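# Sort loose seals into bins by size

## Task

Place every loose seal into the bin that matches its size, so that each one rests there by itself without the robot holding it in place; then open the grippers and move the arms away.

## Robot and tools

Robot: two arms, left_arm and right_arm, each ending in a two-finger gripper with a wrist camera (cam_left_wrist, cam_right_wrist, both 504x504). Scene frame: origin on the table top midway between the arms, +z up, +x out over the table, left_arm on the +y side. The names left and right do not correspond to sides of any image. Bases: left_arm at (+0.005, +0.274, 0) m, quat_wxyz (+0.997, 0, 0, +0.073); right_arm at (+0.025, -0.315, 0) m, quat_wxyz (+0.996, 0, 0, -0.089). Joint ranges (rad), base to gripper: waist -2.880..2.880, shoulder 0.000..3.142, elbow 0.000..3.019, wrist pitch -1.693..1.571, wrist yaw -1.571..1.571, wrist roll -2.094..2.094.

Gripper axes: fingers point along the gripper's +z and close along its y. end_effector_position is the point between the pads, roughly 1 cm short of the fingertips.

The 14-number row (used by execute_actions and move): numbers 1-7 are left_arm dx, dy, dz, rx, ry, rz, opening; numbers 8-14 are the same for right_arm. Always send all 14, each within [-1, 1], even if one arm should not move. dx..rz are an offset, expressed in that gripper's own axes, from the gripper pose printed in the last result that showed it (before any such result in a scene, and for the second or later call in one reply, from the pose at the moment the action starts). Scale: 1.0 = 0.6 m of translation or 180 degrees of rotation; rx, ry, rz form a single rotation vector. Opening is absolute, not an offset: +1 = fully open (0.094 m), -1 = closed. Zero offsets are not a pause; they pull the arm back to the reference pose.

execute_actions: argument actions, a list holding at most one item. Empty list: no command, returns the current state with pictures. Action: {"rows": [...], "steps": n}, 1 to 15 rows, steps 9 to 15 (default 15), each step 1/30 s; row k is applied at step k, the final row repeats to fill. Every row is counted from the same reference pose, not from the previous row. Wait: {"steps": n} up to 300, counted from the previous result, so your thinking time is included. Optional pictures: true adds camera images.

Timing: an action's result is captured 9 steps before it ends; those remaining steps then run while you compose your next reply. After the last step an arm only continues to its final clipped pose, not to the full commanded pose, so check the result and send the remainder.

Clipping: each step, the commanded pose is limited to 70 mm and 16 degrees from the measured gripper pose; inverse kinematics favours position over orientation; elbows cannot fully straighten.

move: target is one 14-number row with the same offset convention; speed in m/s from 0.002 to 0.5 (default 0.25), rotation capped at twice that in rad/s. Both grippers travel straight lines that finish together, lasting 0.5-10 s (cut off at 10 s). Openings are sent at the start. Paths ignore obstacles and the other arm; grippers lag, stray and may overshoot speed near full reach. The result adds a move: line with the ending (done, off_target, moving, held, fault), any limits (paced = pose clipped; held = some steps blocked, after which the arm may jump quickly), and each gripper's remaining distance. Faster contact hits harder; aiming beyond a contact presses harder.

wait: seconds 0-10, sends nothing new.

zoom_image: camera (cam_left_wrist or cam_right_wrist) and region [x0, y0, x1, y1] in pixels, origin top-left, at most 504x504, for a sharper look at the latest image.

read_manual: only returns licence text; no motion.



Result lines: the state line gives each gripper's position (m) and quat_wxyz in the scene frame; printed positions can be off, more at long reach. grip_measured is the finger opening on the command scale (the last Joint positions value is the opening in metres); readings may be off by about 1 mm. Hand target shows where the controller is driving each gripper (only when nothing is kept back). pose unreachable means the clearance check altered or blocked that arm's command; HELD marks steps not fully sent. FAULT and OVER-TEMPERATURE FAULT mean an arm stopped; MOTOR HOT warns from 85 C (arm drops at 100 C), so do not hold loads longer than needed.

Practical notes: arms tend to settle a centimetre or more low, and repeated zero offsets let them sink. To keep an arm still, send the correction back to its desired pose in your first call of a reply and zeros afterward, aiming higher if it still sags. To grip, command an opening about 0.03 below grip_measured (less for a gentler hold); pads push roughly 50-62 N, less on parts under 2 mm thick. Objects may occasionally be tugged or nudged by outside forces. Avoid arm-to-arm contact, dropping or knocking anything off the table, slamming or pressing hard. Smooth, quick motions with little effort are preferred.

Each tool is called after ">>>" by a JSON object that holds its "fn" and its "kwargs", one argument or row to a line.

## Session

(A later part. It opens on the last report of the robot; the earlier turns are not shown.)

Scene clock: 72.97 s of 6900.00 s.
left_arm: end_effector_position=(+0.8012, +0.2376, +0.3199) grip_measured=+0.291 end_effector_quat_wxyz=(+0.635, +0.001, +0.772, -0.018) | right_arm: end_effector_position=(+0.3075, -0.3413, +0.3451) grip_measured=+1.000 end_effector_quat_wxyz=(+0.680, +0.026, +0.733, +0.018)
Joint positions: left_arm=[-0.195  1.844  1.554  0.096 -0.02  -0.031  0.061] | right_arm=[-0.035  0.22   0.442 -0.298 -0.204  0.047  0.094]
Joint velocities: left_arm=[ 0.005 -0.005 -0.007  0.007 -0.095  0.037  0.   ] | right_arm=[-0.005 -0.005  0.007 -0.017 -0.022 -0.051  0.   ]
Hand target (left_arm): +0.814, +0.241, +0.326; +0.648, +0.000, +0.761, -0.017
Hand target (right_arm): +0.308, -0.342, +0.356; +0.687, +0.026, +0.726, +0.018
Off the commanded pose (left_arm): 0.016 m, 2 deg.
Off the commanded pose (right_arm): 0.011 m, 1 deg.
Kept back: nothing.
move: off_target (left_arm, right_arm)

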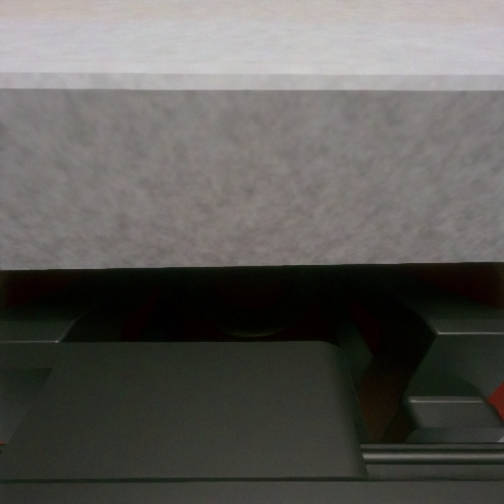

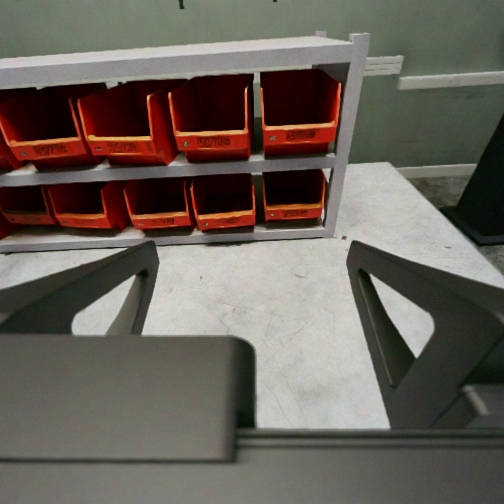

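>>> {"fn": "execute_actions", "kwargs": {
  "actions": [
    {"rows": [[-0.007,0.004,0.02,0,-0.008,0,0.26,-0.018,0,0,0,-0.006,0,1]], "steps": 15}
  ]
}}

>>> {"fn": "execute_actions", "kwargs": {
  "actions": [
    {"rows": [[-0.012,0,0.012,0,-0.008,0,0.6,0,0,0,0,0,0,1]], "steps": 15}
  ]
}}

>>> {"fn": "wait", "kwargs": {
  "seconds": 0.7
}}

Scene clock: 73.70 s of 6900.00 s.
left_arm: end_effector_position=(+0.8012, +0.2374, +0.3200) grip_measured=+0.291 end_effector_quat_wxyz=(+0.635, +0.001, +0.772, -0.018) | right_arm: end_effector_position=(+0.3075, -0.3413, +0.3451) grip_measured=+1.000 end_effector_quat_wxyz=(+0.680, +0.026, +0.733, +0.018)
Joint positions: left_arm=[-0.195  1.844  1.554  0.096 -0.019 -0.031  0.061] | right_arm=[-0.035  0.22   0.442 -0.298 -0.204  0.047  0.094]
Joint velocities: left_arm=[-0.005 -0.015 -0.012  0.002  0.007 -0.051 -0.001] | right_arm=[ 0.005 -0.005  0.007 -0.002 -0.051  0.081  0.   ]
Steps of this call (steps 1 to 16: nothing new was sent; steps 17 to 22: the first 6 steps of this action). Readings (end_effector_position):
17: left_arm (+0.8012, +0.2375, +0.3200) | right_arm (+0.3075, -0.3413, +0.3451)
18: left_arm (+0.8012, +0.2375, +0.3200) | right_arm (+0.3075, -0.3413, +0.3451)
20: left_arm (+0.8012, +0.2374, +0.3200) | right_arm (+0.3075, -0.3413, +0.3451)
22: the state above

Scene clock: 74.20 s of 6900.00 s.
left_arm: end_effector_position=(+0.8012, +0.2374, +0.3200) grip_measured=+0.597 end_effector_quat_wxyz=(+0.635, +0.001, +0.772, -0.018) | right_arm: end_effector_position=(+0.3075, -0.3413, +0.3451) grip_measured=+1.000 end_effector_quat_wxyz=(+0.680, +0.026, +0.733, +0.018)
Joint positions: left_arm=[-0.195  1.844  1.554  0.096 -0.019 -0.031  0.075] | right_arm=[-0.035  0.22   0.442 -0.298 -0.204  0.047  0.094]
Joint velocities: left_arm=[-0.005 -0.005 -0.012 -0.012 -0.007  0.022 -0.001] | right_arm=[-0.015 -0.005  0.012 -0.027 -0.066  0.022  0.   ]
Off your previous action's commanded pose (left_arm): 0.013 m, 1 deg at its last step (step 9 of this call).
Off your previous action's commanded pose (right_arm): 0.011 m, 1 deg at its last step (step 9 of this call).
Steps of this call (steps 1 to 9: the last 9 steps of your previous action; steps 10 to 15: the first 6 steps of this action, its rows measured from where the robot was after step 9). Readings (end_effector_position):
9: left_arm (+0.8012, +0.2374, +0.3200) | right_arm (+0.3075, -0.3413, +0.3451)
10: left_arm (+0.8012, +0.2374, +0.3200) | right_arm (+0.3075, -0.3413, +0.3451)
11: left_arm (+0.8012, +0.2374, +0.3200) | right_arm (+0.3075, -0.3413, +0.3451)
13: left_arm (+0.8012, +0.2374, +0.3200) | right_arm (+0.3075, -0.3413, +0.3451)
15: the state above

Scene clock: 75.20 s of 6900.00 s.
left_arm: end_effector_position=(+0.8012, +0.2374, +0.3200) grip_measured=+0.597 end_effector_quat_wxyz=(+0.635, +0.001, +0.772, -0.018) | right_arm: end_effector_position=(+0.3075, -0.3413, +0.3451) grip_measured=+1.000 end_effector_quat_wxyz=(+0.680, +0.026, +0.733, +0.018)
Joint positions: left_arm=[-0.195  1.844  1.554  0.096 -0.019 -0.031  0.075] | right_arm=[-0.035  0.22   0.442 -0.298 -0.204  0.047  0.094]
Joint velocities: left_arm=[-0.005 -0.005  0.002  0.002 -0.081  0.066 -0.   ] | right_arm=[-0.015 -0.005  0.017 -0.007  0.037  0.007  0.   ]
Hand target (left_arm): +0.809, +0.237, +0.326; +0.645, +0.001, +0.764, -0.018
Hand target (right_arm): +0.307, -0.341, +0.345; +0.680, +0.026, +0.733, +0.018
Off the commanded pose (left_arm): 0.010 m, 1 deg.
Off the commanded pose (right_arm): 0.000 m, 0 deg.
Kept back: nothing.
Steps of this call (steps 1 to 9: the last 9 steps of your previous action; steps 10 to 30: nothing new was sent). Readings (end_effector_position):
1: left_arm (+0.8012, +0.2374, +0.3200) | right_arm (+0.3075, -0.3413, +0.3451)
2: left_arm (+0.8012, +0.2374, +0.3200) | right_arm (+0.3075, -0.3413, +0.3451)
4: left_arm (+0.8012, +0.2374, +0.3200) | right_arm (+0.3075, -0.3413, +0.3451)
8: left_arm (+0.8012, +0.2374, +0.3200) | right_arm (+0.3075, -0.3413, +0.3451)
30: the state above

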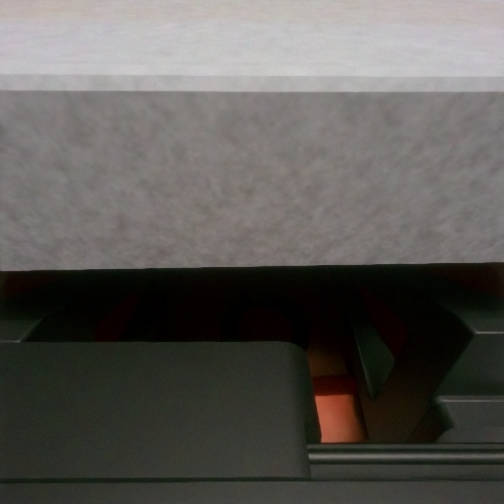

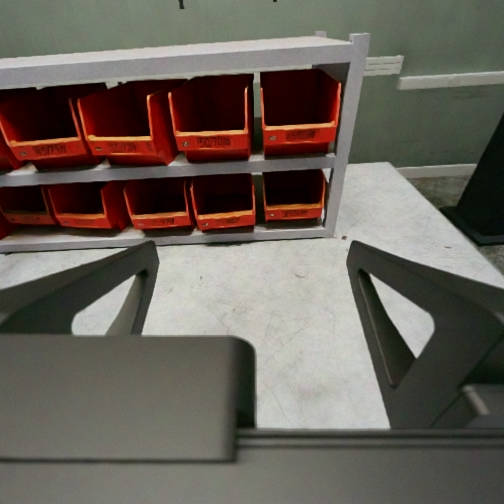

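>>> {"fn": "move", "kwargs": {
  "target": [0.0,0,-0.2,0,0,0,1,-0.005,0,0,0,-0.004,0,1],
  "speed": 0.1
}}

Scene clock: 77.17 s of 6900.00 s.
left_arm: end_effector_position=(+0.6867, +0.2448, +0.3268) grip_measured=+1.000 end_effector_quat_wxyz=(+0.620, +0.001, +0.785, -0.015) | right_arm: end_effector_position=(+0.3075, -0.3413, +0.3451) grip_measured=+1.000 end_effector_quat_wxyz=(+0.680, +0.026, +0.733, +0.018)
Joint positions: left_arm=[-0.193  1.551  1.213  0.104 -0.021 -0.028  0.094] | right_arm=[-0.035  0.22   0.442 -0.298 -0.204  0.047  0.094]
Joint velocities: left_arm=[-0.015 -0.015 -0.012  0.007  0.037 -0.037  0.   ] | right_arm=[-0.005 -0.005  0.007  0.022  0.007 -0.022  0.   ]
Hand target (left_arm): +0.683, +0.243, +0.343; +0.635, +0.001, +0.772, -0.018
Hand target (right_arm): +0.308, -0.341, +0.348; +0.685, +0.026, +0.728, +0.018
Off the commanded pose (left_arm): 0.017 m, 2 deg.
Off the commanded pose (right_arm): 0.003 m, 1 deg.
Kept back: nothing.
move: off_target (left_arm)

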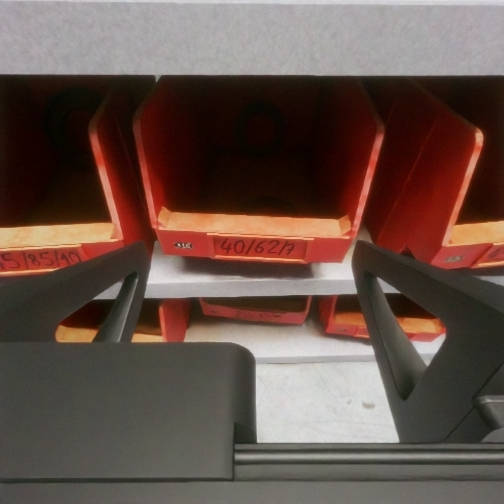

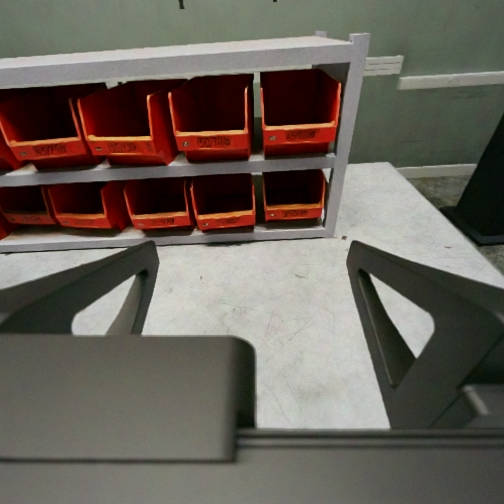

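>>> {"fn": "zoom_image", "kwargs": {
  "camera": "cam_left_wrist",
  "region": [130, 80, 390, 270]
}}

Region (130, 80, 390, 270) of cam_left_wrist's 504x504 image, scaled by 1.938, with more detail than that image has; it fills the top 368 rows of this view, and the rest is white.

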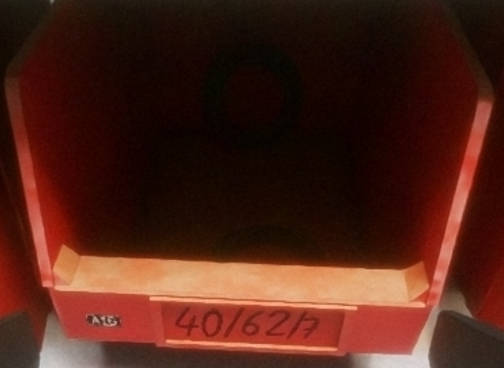

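>>> {"fn": "move", "kwargs": {
  "target": [0.523,-0.222,-0.431,-0.0088,0.109,0.004,1,-0.005,0,0,0,-0.004,0,1],
  "speed": 0.3
}}

Scene clock: 80.70 s of 6900.00 s.
left_arm: end_effector_position=(+0.3553, +0.1247, +0.0744) grip_measured=+1.000 end_effector_quat_wxyz=(+0.468, +0.008, +0.883, +0.012) | right_arm: end_effector_position=(+0.3075, -0.3413, +0.3451) grip_measured=+1.000 end_effector_quat_wxyz=(+0.680, +0.026, +0.733, +0.018)
Joint positions: left_arm=[-0.775  1.212  0.349  0.159 -0.521 -0.365  0.094] | right_arm=[-0.035  0.22   0.442 -0.298 -0.204  0.047  0.094]
Joint velocities: left_arm=[-0.015 -0.015 -0.002 -0.007  0.007 -0.051  0.   ] | right_arm=[-0.005 -0.005 -0.017  0.012 -0.022 -0.022  0.   ]
Hand target (left_arm): +0.358, +0.122, +0.083; +0.479, +0.001, +0.878, +0.002
Hand target (right_arm): +0.308, -0.341, +0.348; +0.685, +0.026, +0.728, +0.018
Off the commanded pose (left_arm): 0.016 m, 2 deg.
Off the commanded pose (right_arm): 0.003 m, 1 deg.
Kept back: nothing.
move: off_target (left_arm)

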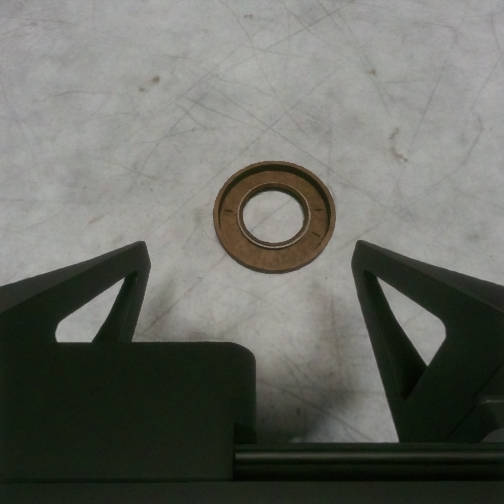

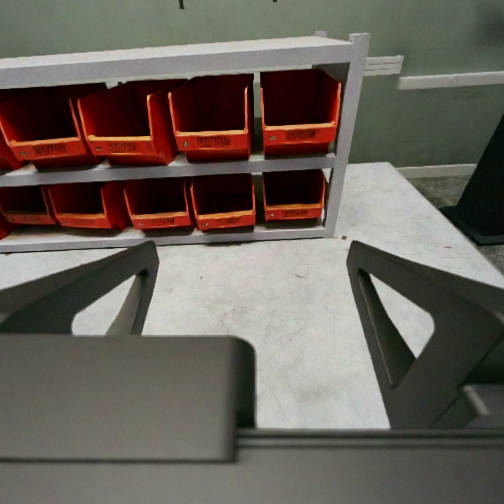

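>>> {"fn": "move", "kwargs": {
  "target": [0.002,-0.030,0.108,0,-0.01,-0.006,1,-0.005,0,0,0,-0.004,0,1],
  "speed": 0.08
}}

Scene clock: 83.10 s of 6900.00 s.
left_arm: end_effector_position=(+0.3921, +0.1125, +0.0283) grip_measured=+1.000 end_effector_quat_wxyz=(+0.468, +0.005, +0.883, +0.013) | right_arm: end_effector_position=(+0.3075, -0.3413, +0.3451) grip_measured=+1.000 end_effector_quat_wxyz=(+0.680, +0.026, +0.733, +0.018)
Joint positions: left_arm=[-0.737  1.506  0.405  0.409 -0.497 -0.343  0.094] | right_arm=[-0.035  0.22   0.442 -0.298 -0.204  0.047  0.094]
Joint velocities: left_arm=[-0.015  0.005 -0.007  0.007 -0.037 -0.007  0.   ] | right_arm=[-0.005 -0.005 -0.022 -0.017  0.051 -0.007  0.   ]
Hand target (left_arm): +0.407, +0.107, +0.037; +0.482, -0.000, +0.876, +0.007
Hand target (right_arm): +0.308, -0.341, +0.348; +0.685, +0.026, +0.728, +0.018
Off the commanded pose (left_arm): 0.019 m, 2 deg.
Off the commanded pose (right_arm): 0.003 m, 1 deg.
Kept back: nothing.
move: off_target (left_arm)

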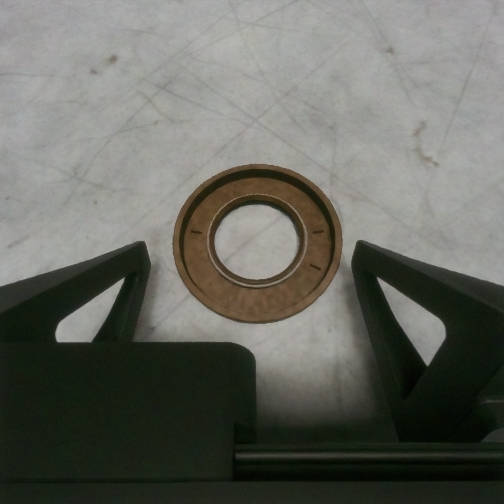

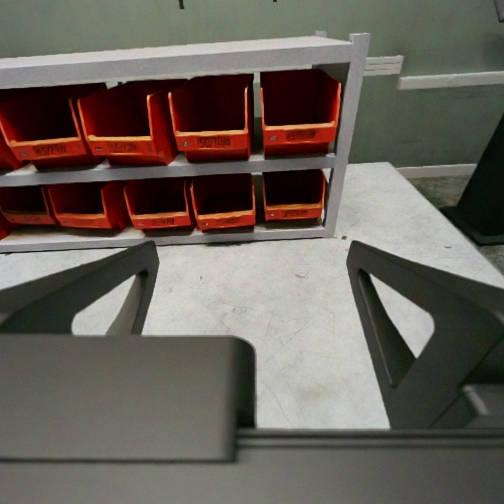

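>>> {"fn": "move", "kwargs": {
  "target": [-0.024,-0.0135,0.046,0,-0.015,-0.006,1,-0.005,0,0,0,-0.004,0,1],
  "speed": 0.03
}}

Scene clock: 85.23 s of 6900.00 s.
left_arm: end_effector_position=(+0.4079, +0.1086, +0.0193) grip_measured=+1.000 end_effector_quat_wxyz=(+0.477, +0.002, +0.879, +0.013) | right_arm: end_effector_position=(+0.3075, -0.3413, +0.3451) grip_measured=+1.000 end_effector_quat_wxyz=(+0.680, +0.026, +0.733, +0.018)
Joint positions: left_arm=[-0.723  1.587  0.433  0.488 -0.496 -0.33   0.094] | right_arm=[-0.035  0.22   0.442 -0.298 -0.204  0.047  0.094]
Joint velocities: left_arm=[-0.005 -0.005 -0.007 -0.002 -0.037 -0.007  0.   ] | right_arm=[ 0.005 -0.024  0.002 -0.012  0.022  0.051  0.   ]
Hand target (left_arm): +0.422, +0.104, +0.025; +0.489, -0.003, +0.872, +0.008
Hand target (right_arm): +0.308, -0.341, +0.348; +0.685, +0.026, +0.728, +0.018
Off the commanded pose (left_arm): 0.017 m, 2 deg.
Off the commanded pose (right_arm): 0.003 m, 1 deg.
Kept back: nothing.
move: off_target (left_arm)

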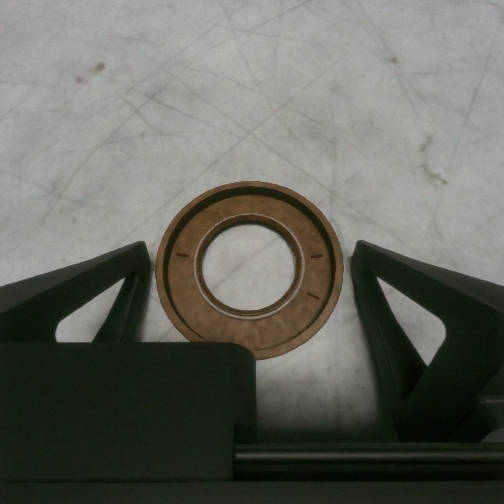

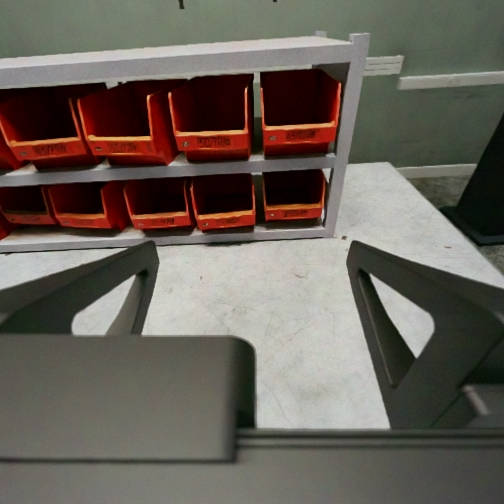

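>>> {"fn": "execute_actions", "kwargs": {
  "actions": [
    {"rows": [[-0.018,-0.006,0.02,0,-0.012,0,0.74,-0.005,0,0,0,-0.004,0,1]], "steps": 15}
  ]
}}

>>> {"fn": "execute_actions", "kwargs": {
  "actions": [
    {"rows": [[0,0,0,0,0,0,0.74,0,0,0,0,0,0,1]], "steps": 15}
  ],
  "pictures": true
}}

Scene clock: 85.83 s of 6900.00 s.
left_arm: end_effector_position=(+0.4109, +0.1075, +0.0198) grip_measured=+0.771 end_effector_quat_wxyz=(+0.485, +0.004, +0.875, +0.013) | right_arm: end_effector_position=(+0.3075, -0.3413, +0.3451) grip_measured=+1.000 end_effector_quat_wxyz=(+0.680, +0.026, +0.733, +0.018)
Joint positions: left_arm=[-0.723  1.601  0.434  0.52  -0.498 -0.317  0.083] | right_arm=[-0.035  0.22   0.442 -0.298 -0.204  0.047  0.094]
Joint velocities: left_arm=[-0.005  0.005 -0.002  0.09  -0.007  0.051 -0.   ] | right_arm=[ 0.015 -0.015 -0.012  0.002 -0.051 -0.066  0.   ]
Steps of this call (steps 1 to 12: nothing new was sent; steps 13 to 18: the first 6 steps of this action). Readings (end_effector_position):
13: left_arm (+0.4084, +0.1084, +0.0198) | right_arm (+0.3075, -0.3413, +0.3451)
14: left_arm (+0.4093, +0.1082, +0.0200) | right_arm (+0.3075, -0.3413, +0.3451)
16: left_arm (+0.4106, +0.1076, +0.0203) | right_arm (+0.3075, -0.3413, +0.3451)
18: the state above

Scene clock: 86.33 s of 6900.00 s.
left_arm: end_effector_position=(+0.4112, +0.1074, +0.0200) grip_measured=+0.771 end_effector_quat_wxyz=(+0.485, +0.005, +0.874, +0.013) | right_arm: end_effector_position=(+0.3075, -0.3413, +0.3451) grip_measured=+1.000 end_effector_quat_wxyz=(+0.680, +0.026, +0.733, +0.018)
Joint positions: left_arm=[-0.723  1.602  0.434  0.522 -0.498 -0.313  0.083] | right_arm=[-0.035  0.22   0.442 -0.298 -0.204  0.047  0.094]
Joint velocities: left_arm=[-0.015 -0.015  0.002 -0.007 -0.037 -0.037  0.001] | right_arm=[-0.005 -0.005 -0.007 -0.017 -0.081 -0.022  0.   ]
Off your previous action's commanded pose (left_arm): 0.013 m, 1 deg at its last step (step 9 of this call).
Off your previous action's commanded pose (right_arm): 0.003 m, 1 deg at its last step (step 9 of this call).
Steps of this call (steps 1 to 9: the last 9 steps of your previous action; steps 10 to 15: the first 6 steps of this action, its rows measured from where the robot was after step 9). Readings (end_effector_position):
9: left_arm (+0.4112, +0.1074, +0.0200) | right_arm (+0.3075, -0.3413, +0.3451)
10: left_arm (+0.4112, +0.1074, +0.0200) | right_arm (+0.3075, -0.3413, +0.3451)
11: left_arm (+0.4112, +0.1074, +0.0200) | right_arm (+0.3075, -0.3413, +0.3451)
13: left_arm (+0.4112, +0.1074, +0.0200) | right_arm (+0.3075, -0.3413, +0.3451)
15: the state above

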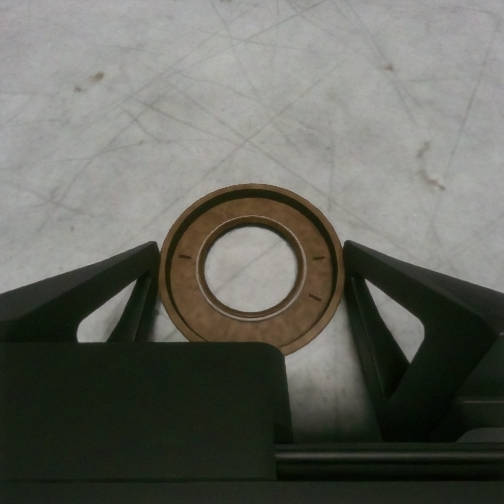

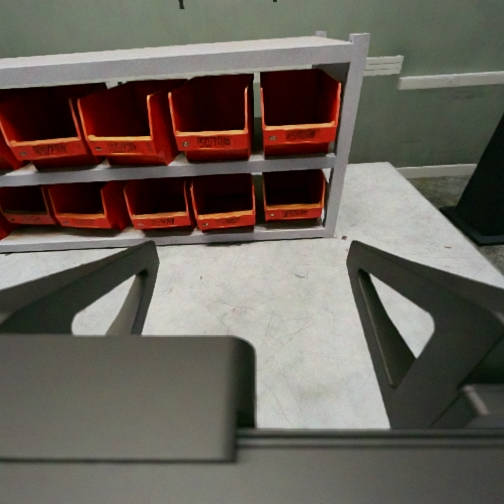

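>>> {"fn": "move", "kwargs": {
  "target": [-0.085,0,-0.053,0,0,0,0.735,-0.005,0,0,0,-0.004,0,1],
  "speed": 0.1
}}

Scene clock: 88.67 s of 6900.00 s.
left_arm: end_effector_position=(+0.3976, +0.1164, +0.0606) grip_measured=+0.771 end_effector_quat_wxyz=(+0.470, +0.011, +0.882, +0.023) | right_arm: end_effector_position=(+0.3075, -0.3413, +0.3451) grip_measured=+1.000 end_effector_quat_wxyz=(+0.680, +0.026, +0.733, +0.018)
Joint positions: left_arm=[-0.723  1.389  0.434  0.268 -0.499 -0.313  0.083] | right_arm=[-0.035  0.22   0.442 -0.298 -0.204  0.047  0.094]
Joint velocities: left_arm=[-0.015 -0.005  0.002 -0.012  0.007 -0.022  0.   ] | right_arm=[ 0.005  0.005  0.012 -0.007  0.007  0.037  0.   ]
Hand target (left_arm): +0.411, +0.106, +0.080; +0.486, +0.005, +0.874, +0.013
Hand target (right_arm): +0.308, -0.341, +0.348; +0.685, +0.026, +0.728, +0.018
Off your previous action's commanded pose (left_arm): 0.000 m, 0 deg at its last step (step 9 of this call).
Off your previous action's commanded pose (right_arm): 0.000 m, 0 deg at its last step (step 9 of this call).
Off the commanded pose (left_arm): 0.026 m, 2 deg.
Off the commanded pose (right_arm): 0.003 m, 1 deg.
Kept back: nothing.
move: off_target (left_arm)

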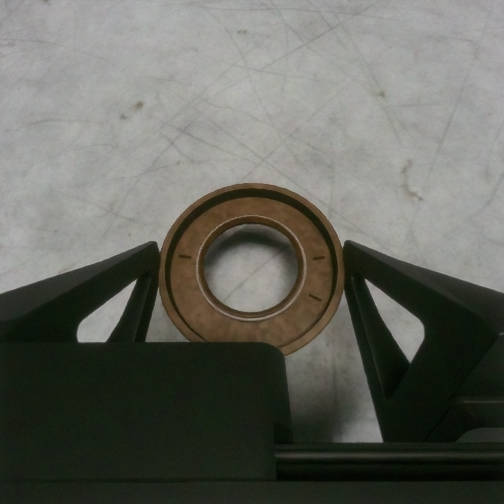

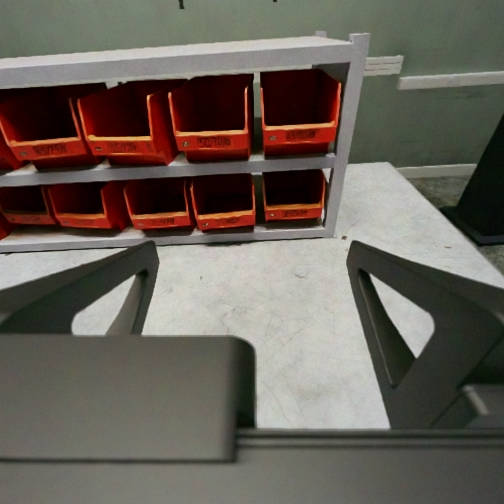

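>>> {"fn": "move", "kwargs": {
  "target": [-0.607,0.512,0.1003,0.0072,-0.116,-0.0147,0.735,-0.005,0,0,0,-0.004,0,1],
  "speed": 0.25
}}

Scene clock: 91.73 s of 6900.00 s.
left_arm: end_effector_position=(+0.6433, +0.3992, +0.3314) grip_measured=+0.771 end_effector_quat_wxyz=(+0.614, -0.005, +0.789, -0.005) | right_arm: end_effector_position=(+0.3075, -0.3413, +0.3451) grip_measured=+1.000 end_effector_quat_wxyz=(+0.680, +0.026, +0.733, +0.018)
Joint positions: left_arm=[0.115 1.477 1.153 0.068 0.255 0.051 0.083] | right_arm=[-0.035  0.22   0.442 -0.298 -0.204  0.047  0.094]
Joint velocities: left_arm=[-0.024 -0.015  0.002  0.012  0.022 -0.066 -0.   ] | right_arm=[-0.005  0.005  0.007  0.002  0.007 -0.007  0.   ]
Hand target (left_arm): +0.655, +0.403, +0.344; +0.620, -0.001, +0.784, -0.002
Hand target (right_arm): +0.308, -0.341, +0.348; +0.685, +0.026, +0.728, +0.018
Off the commanded pose (left_arm): 0.019 m, 1 deg.
Off the commanded pose (right_arm): 0.003 m, 1 deg.
Kept back: nothing.
move: off_target (left_arm)

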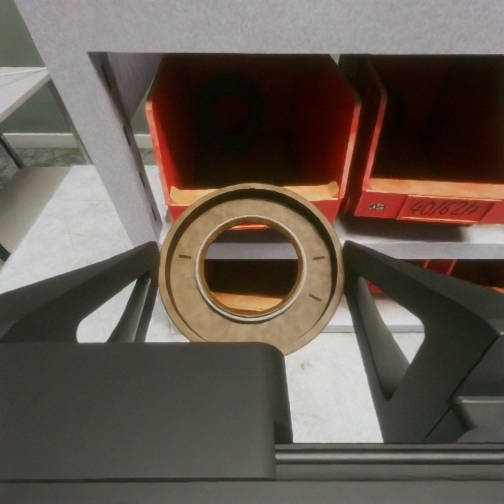

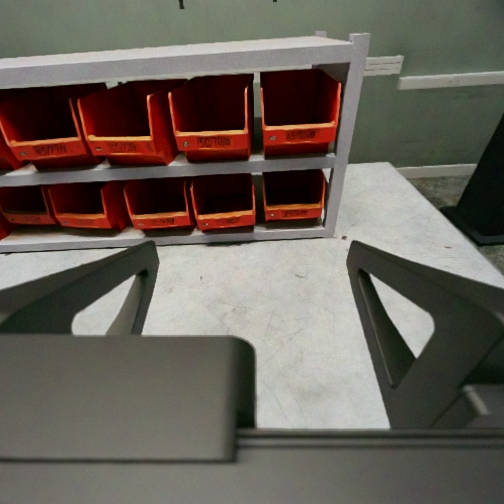

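>>> {"fn": "move", "kwargs": {
  "target": [-0.051,0.007,0.1745,0,-0.015,0,0.735,-0.005,0,0,0,-0.004,0,1],
  "speed": 0.08
}}

Scene clock: 94.27 s of 6900.00 s.
left_arm: end_effector_position=(+0.7342, +0.4041, +0.3121) grip_measured=+0.771 end_effector_quat_wxyz=(+0.613, -0.009, +0.790, -0.006) | right_arm: end_effector_position=(+0.3075, -0.3413, +0.3451) grip_measured=+1.000 end_effector_quat_wxyz=(+0.680, +0.026, +0.733, +0.018)
Joint positions: left_arm=[0.082 1.715 1.39  0.068 0.218 0.036 0.083] | right_arm=[-0.035  0.22   0.442 -0.298 -0.204  0.047  0.094]
Joint velocities: left_arm=[ 0.015  0.005 -0.012  0.027 -0.007 -0.095  0.001] | right_arm=[-0.015 -0.015 -0.002 -0.012  0.037  0.022  0.   ]
Hand target (left_arm): +0.750, +0.401, +0.335; +0.633, -0.005, +0.774, -0.006
Hand target (right_arm): +0.308, -0.341, +0.348; +0.685, +0.026, +0.728, +0.018
Off the commanded pose (left_arm): 0.029 m, 3 deg.
Off the commanded pose (right_arm): 0.003 m, 1 deg.
Kept back: nothing.
move: off_target (left_arm)

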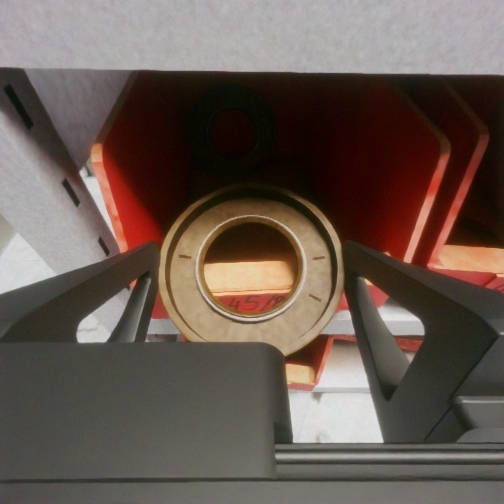

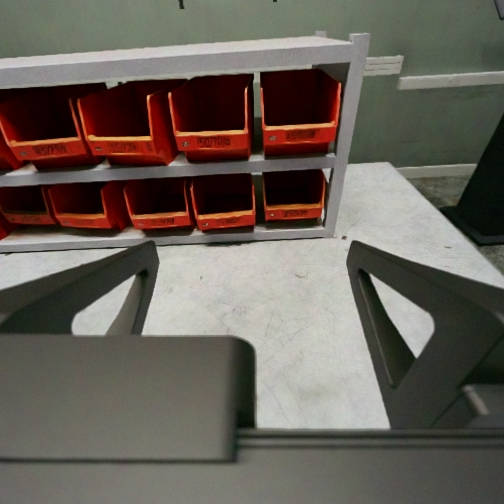

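>>> {"fn": "move", "kwargs": {
  "target": [-0.068,-0.017,0.079,0,-0.03,0,0.735,-0.005,0,0,0,-0.004,0,1],
  "speed": 0.04
}}

Scene clock: 96.90 s of 6900.00 s.
left_arm: end_effector_position=(+0.7709, +0.3969, +0.3177) grip_measured=+0.771 end_effector_quat_wxyz=(+0.627, -0.013, +0.779, -0.006) | right_arm: end_effector_position=(+0.3075, -0.3413, +0.3451) grip_measured=+1.000 end_effector_quat_wxyz=(+0.680, +0.026, +0.733, +0.018)
Joint positions: left_arm=[0.056 1.797 1.495 0.082 0.19  0.015 0.083] | right_arm=[-0.035  0.22   0.442 -0.298 -0.204  0.047  0.094]
Joint velocities: left_arm=[-0.005  0.015 -0.012  0.002  0.007  0.007 -0.   ] | right_arm=[-0.005 -0.005  0.012 -0.007  0.051 -0.037  0.   ]
Hand target (left_arm): +0.787, +0.393, +0.340; +0.650, -0.009, +0.760, -0.007
Hand target (right_arm): +0.308, -0.341, +0.348; +0.685, +0.026, +0.728, +0.018
Off the commanded pose (left_arm): 0.030 m, 3 deg.
Off the commanded pose (right_arm): 0.003 m, 1 deg.
Kept back: nothing.
move: off_target (left_arm)

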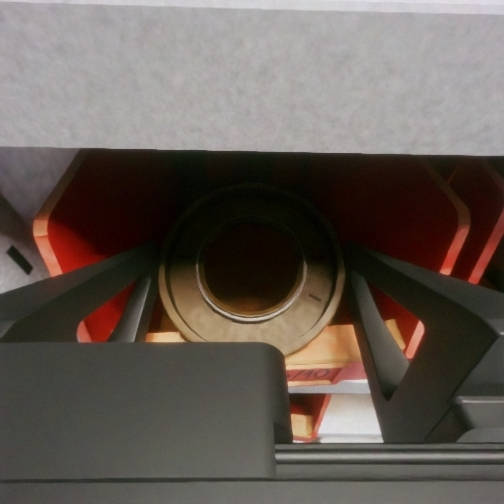

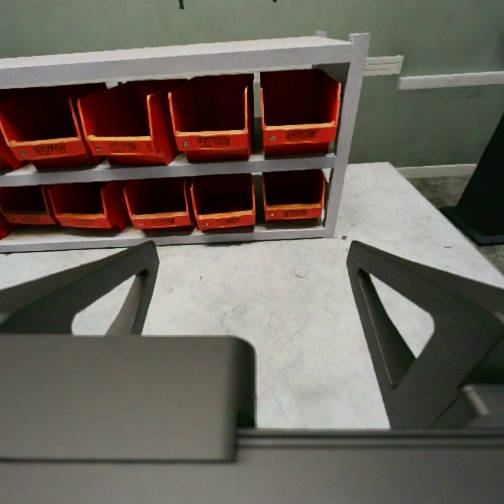

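>>> {"fn": "move", "kwargs": {
  "target": [-0.0557,-0.006,0.066,0,-0.02,0,0.735,-0.005,0,0,0,-0.004,0,1],
  "speed": 0.03
}}

Scene clock: 100.53 s of 6900.00 s.
left_arm: end_effector_position=(+0.8004, +0.3959, +0.3280) grip_measured=+0.771 end_effector_quat_wxyz=(+0.640, -0.014, +0.768, -0.005) | right_arm: end_effector_position=(+0.3075, -0.3413, +0.3451) grip_measured=+1.000 end_effector_quat_wxyz=(+0.680, +0.026, +0.733, +0.018)
Joint positions: left_arm=[0.044 1.863 1.596 0.082 0.176 0.006 0.083] | right_arm=[-0.035  0.22   0.442 -0.298 -0.204  0.047  0.094]
Joint velocities: left_arm=[-0.015 -0.015 -0.007  0.002  0.007  0.037  0.001] | right_arm=[-0.015 -0.005 -0.027 -0.002 -0.007  0.007  0.   ]
Hand target (left_arm): +0.815, +0.393, +0.342; +0.651, -0.013, +0.759, -0.007
Hand target (right_arm): +0.308, -0.341, +0.348; +0.685, +0.026, +0.728, +0.018
Off the commanded pose (left_arm): 0.022 m, 2 deg.
Off the commanded pose (right_arm): 0.003 m, 1 deg.
Kept back: nothing.
move: off_target (left_arm)

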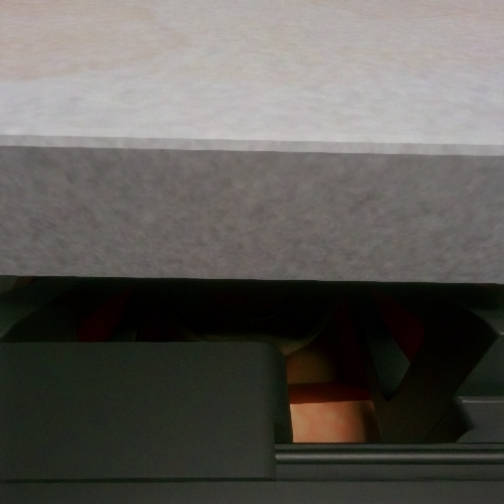

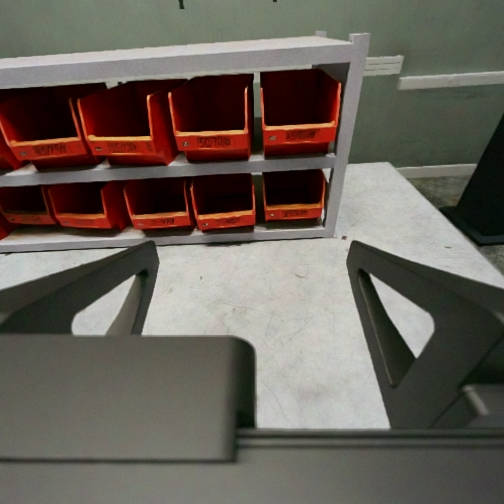

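>>> {"fn": "move", "kwargs": {
  "target": [-0.0167,-0.004,0.036,0,-0.01,0,0.735,-0.005,0,0,0,-0.004,0,1],
  "speed": 0.02
}}

Scene clock: 102.60 s of 6900.00 s.
left_arm: end_effector_position=(+0.8059, +0.3968, +0.3147) grip_measured=+0.771 end_effector_quat_wxyz=(+0.634, -0.017, +0.773, -0.004) | right_arm: end_effector_position=(+0.3075, -0.3413, +0.3451) grip_measured=+1.000 end_effector_quat_wxyz=(+0.680, +0.026, +0.733, +0.018)
Joint positions: left_arm=[0.043 1.886 1.604 0.082 0.17  0.005 0.083] | right_arm=[-0.035  0.22   0.442 -0.298 -0.204  0.047  0.094]
Joint velocities: left_arm=[-0.005 -0.015  0.012 -0.002 -0.022 -0.007  0.   ] | right_arm=[-0.015  0.005 -0.012 -0.017 -0.022  0.022  0.   ]
Hand target (left_arm): +0.821, +0.393, +0.334; +0.652, -0.015, +0.758, -0.005
Hand target (right_arm): +0.308, -0.341, +0.348; +0.685, +0.026, +0.728, +0.018
Off the commanded pose (left_arm): 0.026 m, 3 deg.
Off the commanded pose (right_arm): 0.003 m, 1 deg.
Kept back: nothing.
move: off_target (left_arm)

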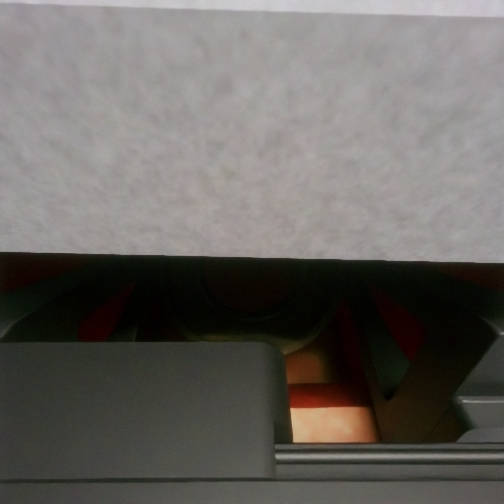

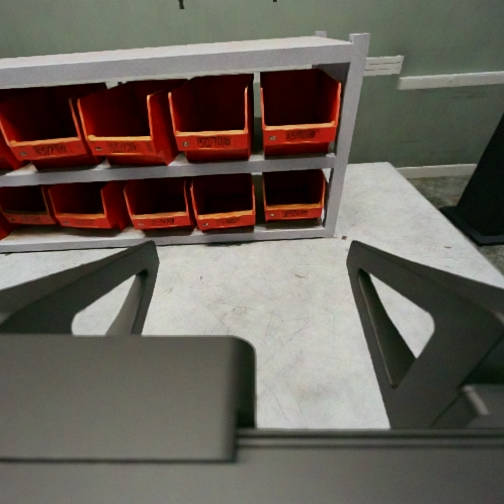

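>>> {"fn": "execute_actions", "kwargs": {
  "actions": [
    {"rows": [[-0.035,-0.004,0.016,0,-0.015,0,0.87,-0.005,0,0,0,-0.004,0,1]], "steps": 15}
  ]
}}

>>> {"fn": "wait", "kwargs": {
  "seconds": 0.8
}}

Scene clock: 103.13 s of 6900.00 s.
left_arm: end_effector_position=(+0.8059, +0.3971, +0.3146) grip_measured=+0.828 end_effector_quat_wxyz=(+0.634, -0.017, +0.773, -0.003) | right_arm: end_effector_position=(+0.3075, -0.3413, +0.3451) grip_measured=+1.000 end_effector_quat_wxyz=(+0.680, +0.026, +0.733, +0.018)
Joint positions: left_arm=[0.043 1.886 1.604 0.082 0.168 0.006 0.086] | right_arm=[-0.035  0.22   0.442 -0.298 -0.204  0.047  0.094]
Joint velocities: left_arm=[-0.015 -0.005 -0.017  0.007  0.051 -0.022 -0.001] | right_arm=[-0.005  0.005  0.017 -0.017 -0.11  -0.081  0.   ]
Steps of this call (steps 1 to 10: nothing new was sent; steps 11 to 16: the first 6 steps of this action). Readings (end_effector_position):
11: left_arm (+0.8059, +0.3970, +0.3147) | right_arm (+0.3075, -0.3413, +0.3451)
12: left_arm (+0.8059, +0.3970, +0.3147) | right_arm (+0.3075, -0.3413, +0.3451)
14: left_arm (+0.8059, +0.3971, +0.3146) | right_arm (+0.3075, -0.3413, +0.3451)
16: the state above

Scene clock: 104.23 s of 6900.00 s.
left_arm: end_effector_position=(+0.8059, +0.3971, +0.3146) grip_measured=+0.828 end_effector_quat_wxyz=(+0.634, -0.017, +0.773, -0.003) | right_arm: end_effector_position=(+0.3075, -0.3413, +0.3451) grip_measured=+1.000 end_effector_quat_wxyz=(+0.680, +0.026, +0.733, +0.018)
Joint positions: left_arm=[0.043 1.886 1.604 0.082 0.168 0.006 0.086] | right_arm=[-0.035  0.22   0.442 -0.298 -0.204  0.047  0.094]
Joint velocities: left_arm=[ 0.005 -0.015  0.002  0.007 -0.022  0.037  0.   ] | right_arm=[-0.005 -0.015 -0.007 -0.002 -0.051 -0.051  0.   ]
Hand target (left_arm): +0.818, +0.395, +0.333; +0.652, -0.017, +0.758, -0.004
Hand target (right_arm): +0.308, -0.341, +0.348; +0.685, +0.026, +0.728, +0.018
Off the commanded pose (left_arm): 0.023 m, 3 deg.
Off the commanded pose (right_arm): 0.003 m, 1 deg.
Kept back: nothing.
Steps of this call (steps 1 to 9: the last 9 steps of your previous action; steps 10 to 33: nothing new was sent). Readings (end_effector_position):
1: left_arm (+0.8059, +0.3971, +0.3146) | right_arm (+0.3075, -0.3413, +0.3451)
2: left_arm (+0.8059, +0.3971, +0.3146) | right_arm (+0.3075, -0.3413, +0.3451)
4: left_arm (+0.8059, +0.3971, +0.3146) | right_arm (+0.3075, -0.3413, +0.3451)
8: left_arm (+0.8059, +0.3971, +0.3146) | right_arm (+0.3075, -0.3413, +0.3451)
33: the state above

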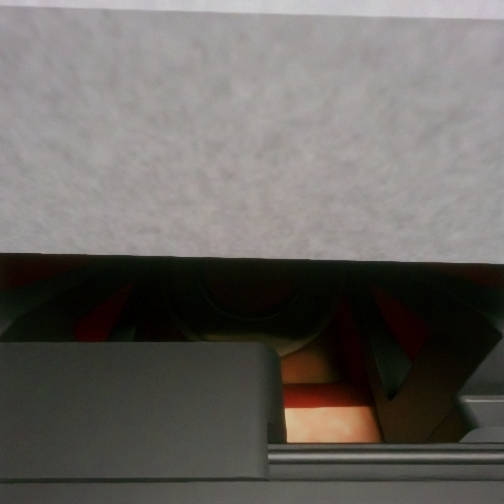

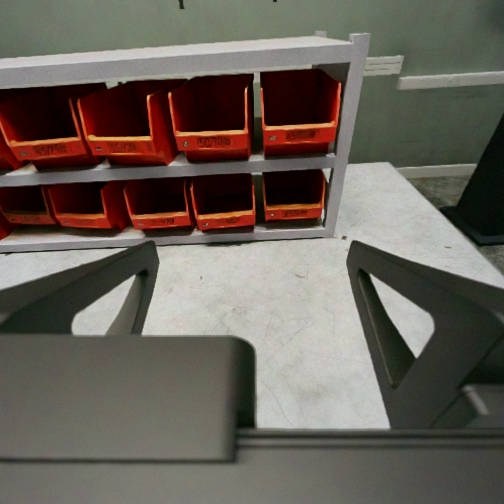

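>>> {"fn": "move", "kwargs": {
  "target": [-0.03,-0.003,-0.02,0,-0.015,0,0.84,-0.005,0,0,0,-0.004,0,1],
  "speed": 0.02
}}

Scene clock: 106.43 s of 6900.00 s.
left_arm: end_effector_position=(+0.8037, +0.3966, +0.3144) grip_measured=+0.826 end_effector_quat_wxyz=(+0.638, -0.017, +0.770, -0.003) | right_arm: end_effector_position=(+0.3075, -0.3413, +0.3451) grip_measured=+1.000 end_effector_quat_wxyz=(+0.680, +0.026, +0.733, +0.018)
Joint positions: left_arm=[0.043 1.881 1.589 0.102 0.168 0.005 0.086] | right_arm=[-0.035  0.22   0.442 -0.298 -0.204  0.047  0.094]
Joint velocities: left_arm=[-0.005  0.005 -0.002  0.022  0.007 -0.022 -0.001] | right_arm=[ 0.005 -0.005 -0.017 -0.012 -0.022 -0.037  0.   ]
Hand target (left_arm): +0.798, +0.396, +0.334; +0.652, -0.017, +0.758, -0.004
Hand target (right_arm): +0.308, -0.341, +0.348; +0.685, +0.026, +0.728, +0.018
Off the commanded pose (left_arm): 0.021 m, 2 deg.
Off the commanded pose (right_arm): 0.003 m, 1 deg.
Kept back: nothing.
move: off_target (left_arm)

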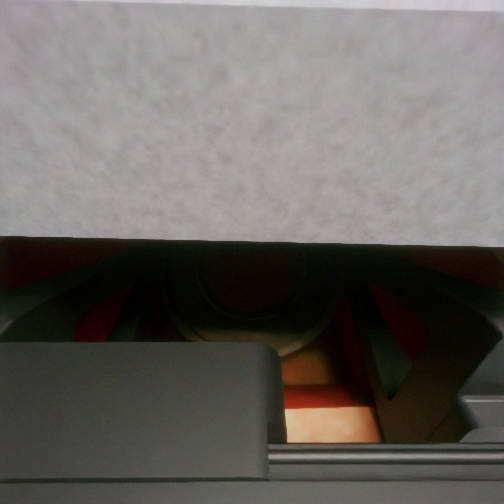

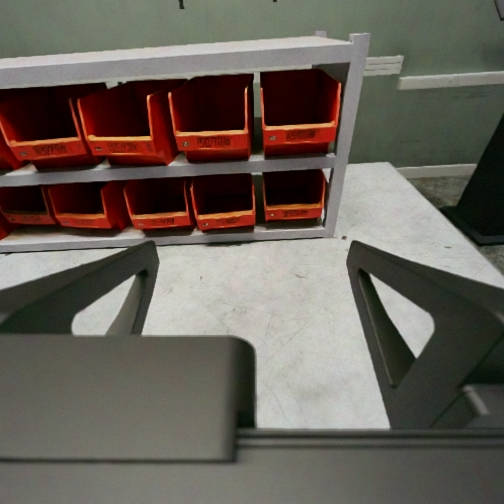

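>>> {"fn": "zoom_image", "kwargs": {
  "camera": "cam_left_wrist",
  "region": [60, 230, 460, 450]
}}

Region (60, 230, 460, 450) of cam_left_wrist's 504x504 image, scaled by 1.260, with more detail than that image has; it fills the top 277 rows of this view, and the rest is white.

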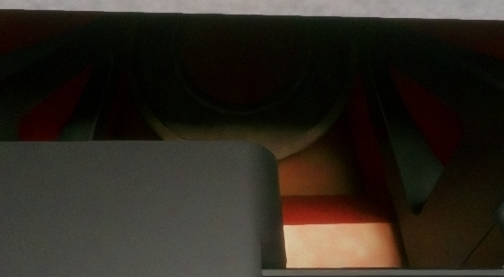

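>>> {"fn": "move", "kwargs": {
  "target": [-0.03,-0.002,-0.035,0,-0.015,0,0.80,-0.005,0,0,0,-0.004,0,1],
  "speed": 0.02
}}

Scene clock: 109.37 s of 6900.00 s.
left_arm: end_effector_position=(+0.7931, +0.3945, +0.3147) grip_measured=+0.803 end_effector_quat_wxyz=(+0.641, -0.017, +0.767, -0.004) | right_arm: end_effector_position=(+0.3075, -0.3413, +0.3451) grip_measured=+1.000 end_effector_quat_wxyz=(+0.680, +0.026, +0.733, +0.018)
Joint positions: left_arm=[0.043 1.854 1.545 0.127 0.169 0.003 0.085] | right_arm=[-0.035  0.22   0.442 -0.298 -0.204  0.047  0.094]
Joint velocities: left_arm=[-0.005 -0.005 -0.007 -0.027  0.022  0.007  0.   ] | right_arm=[-0.005 -0.005  0.002 -0.002  0.051  0.007  0.   ]
Hand target (left_arm): +0.787, +0.396, +0.336; +0.656, -0.017, +0.755, -0.003
Hand target (right_arm): +0.308, -0.341, +0.348; +0.685, +0.026, +0.728, +0.018
Off the commanded pose (left_arm): 0.022 m, 2 deg.
Off the commanded pose (right_arm): 0.003 m, 1 deg.
Kept back: nothing.
move: off_target (left_arm)

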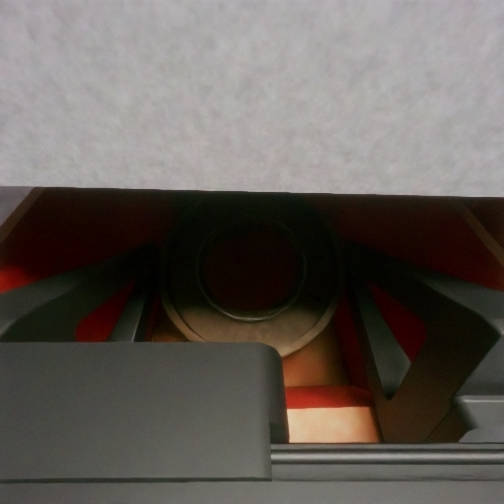

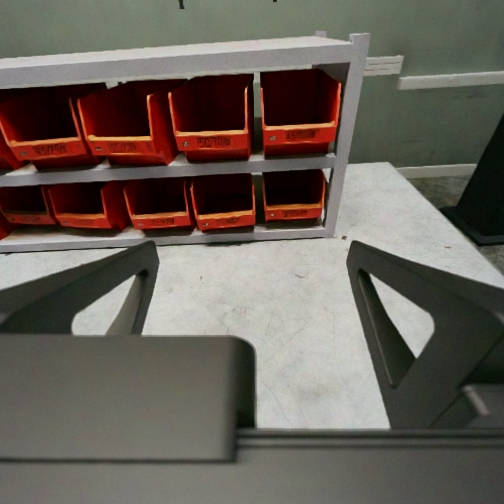

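>>> {"fn": "execute_actions", "kwargs": {
  "actions": [
    {"rows": [[-0.035,0,-0.003,0,-0.015,0,0.95,-0.005,0,0,0,-0.004,0,1]], "steps": 15}
  ]
}}

>>> {"fn": "wait", "kwargs": {
  "seconds": 0.6
}}

Scene clock: 110.70 s of 6900.00 s.
left_arm: end_effector_position=(+0.7931, +0.3945, +0.3149) grip_measured=+0.830 end_effector_quat_wxyz=(+0.641, -0.017, +0.767, -0.003) | right_arm: end_effector_position=(+0.3075, -0.3413, +0.3451) grip_measured=+1.000 end_effector_quat_wxyz=(+0.680, +0.026, +0.733, +0.018)
Joint positions: left_arm=[0.043 1.854 1.545 0.127 0.169 0.004 0.086] | right_arm=[-0.035  0.22   0.442 -0.298 -0.204  0.047  0.094]
Joint velocities: left_arm=[-0.015 -0.024  0.007 -0.012 -0.066 -0.022 -0.   ] | right_arm=[-0.024  0.005 -0.017 -0.002  0.051 -0.066  0.   ]
Steps of this call (steps 1 to 34: nothing new was sent; steps 35 to 40: the first 6 steps of this action). Readings (end_effector_position):
35: left_arm (+0.7931, +0.3945, +0.3149) | right_arm (+0.3075, -0.3413, +0.3451)
36: left_arm (+0.7931, +0.3945, +0.3149) | right_arm (+0.3075, -0.3413, +0.3451)
38: left_arm (+0.7931, +0.3945, +0.3149) | right_arm (+0.3075, -0.3413, +0.3451)
40: the state above

Scene clock: 111.60 s of 6900.00 s.
left_arm: end_effector_position=(+0.7931, +0.3945, +0.3149) grip_measured=+0.830 end_effector_quat_wxyz=(+0.641, -0.017, +0.767, -0.003) | right_arm: end_effector_position=(+0.3075, -0.3413, +0.3451) grip_measured=+1.000 end_effector_quat_wxyz=(+0.680, +0.026, +0.733, +0.018)
Joint positions: left_arm=[0.043 1.854 1.545 0.127 0.169 0.004 0.086] | right_arm=[-0.035  0.22   0.442 -0.298 -0.204  0.047  0.094]
Joint velocities: left_arm=[-0.005  0.005 -0.007  0.012 -0.037 -0.051 -0.   ] | right_arm=[-0.005 -0.005 -0.007  0.002  0.095 -0.066  0.   ]
Hand target (left_arm): +0.794, +0.395, +0.336; +0.659, -0.017, +0.752, -0.004
Hand target (right_arm): +0.308, -0.341, +0.348; +0.685, +0.026, +0.728, +0.018
Off the commanded pose (left_arm): 0.021 m, 3 deg.
Off the commanded pose (right_arm): 0.003 m, 1 deg.
Kept back: nothing.
Steps of this call (steps 1 to 9: the last 9 steps of your previous action; steps 10 to 27: nothing new was sent). Readings (end_effector_position):
1: left_arm (+0.7931, +0.3945, +0.3149) | right_arm (+0.3075, -0.3413, +0.3451)
2: left_arm (+0.7931, +0.3945, +0.3149) | right_arm (+0.3075, -0.3413, +0.3451)
4: left_arm (+0.7931, +0.3945, +0.3149) | right_arm (+0.3075, -0.3413, +0.3451)
8: left_arm (+0.7931, +0.3945, +0.3149) | right_arm (+0.3075, -0.3413, +0.3451)
27: the state above

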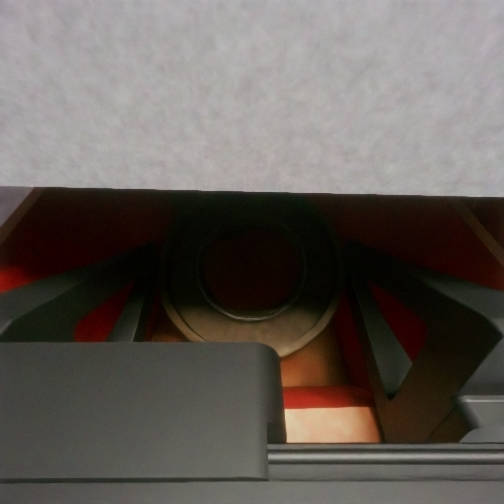

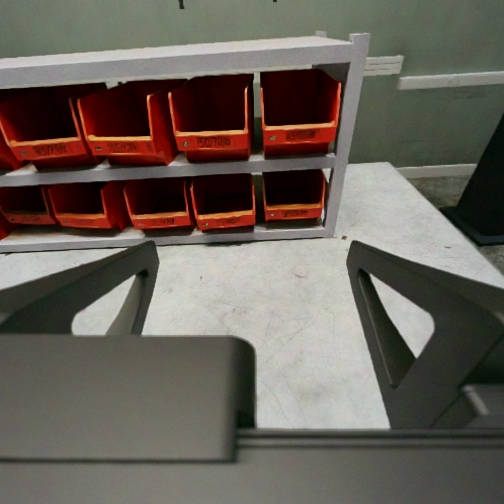

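>>> {"fn": "move", "kwargs": {
  "target": [-0.03,0,-0.05,0,-0.015,0,0.81,-0.005,0,0,0,-0.004,0,1],
  "speed": 0.02
}}

Scene clock: 113.83 s of 6900.00 s.
left_arm: end_effector_position=(+0.7730, +0.3892, +0.3116) grip_measured=+0.812 end_effector_quat_wxyz=(+0.640, -0.015, +0.769, -0.007) | right_arm: end_effector_position=(+0.3075, -0.3413, +0.3451) grip_measured=+1.000 end_effector_quat_wxyz=(+0.680, +0.026, +0.733, +0.018)
Joint positions: left_arm=[0.043 1.806 1.468 0.151 0.177 0.002 0.085] | right_arm=[-0.035  0.22   0.442 -0.298 -0.204  0.047  0.094]
Joint velocities: left_arm=[-0.015 -0.015 -0.002  0.002 -0.022  0.037  0.   ] | right_arm=[-0.005 -0.005 -0.012 -0.002  0.037 -0.037  0.   ]
Hand target (left_arm): +0.767, +0.395, +0.338; +0.659, -0.017, +0.752, -0.003
Hand target (right_arm): +0.308, -0.341, +0.348; +0.685, +0.026, +0.728, +0.018
Off the commanded pose (left_arm): 0.028 m, 3 deg.
Off the commanded pose (right_arm): 0.003 m, 1 deg.
Kept back: nothing.
move: off_target (left_arm)

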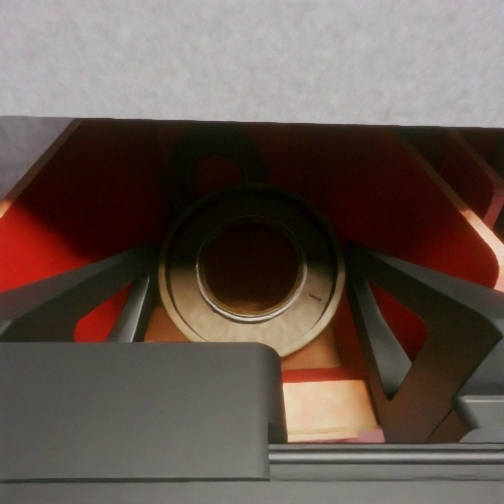

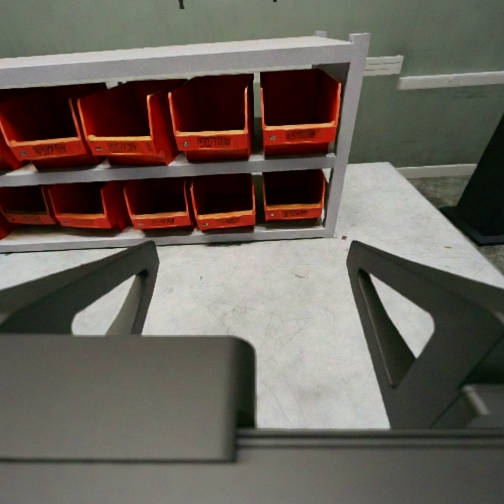

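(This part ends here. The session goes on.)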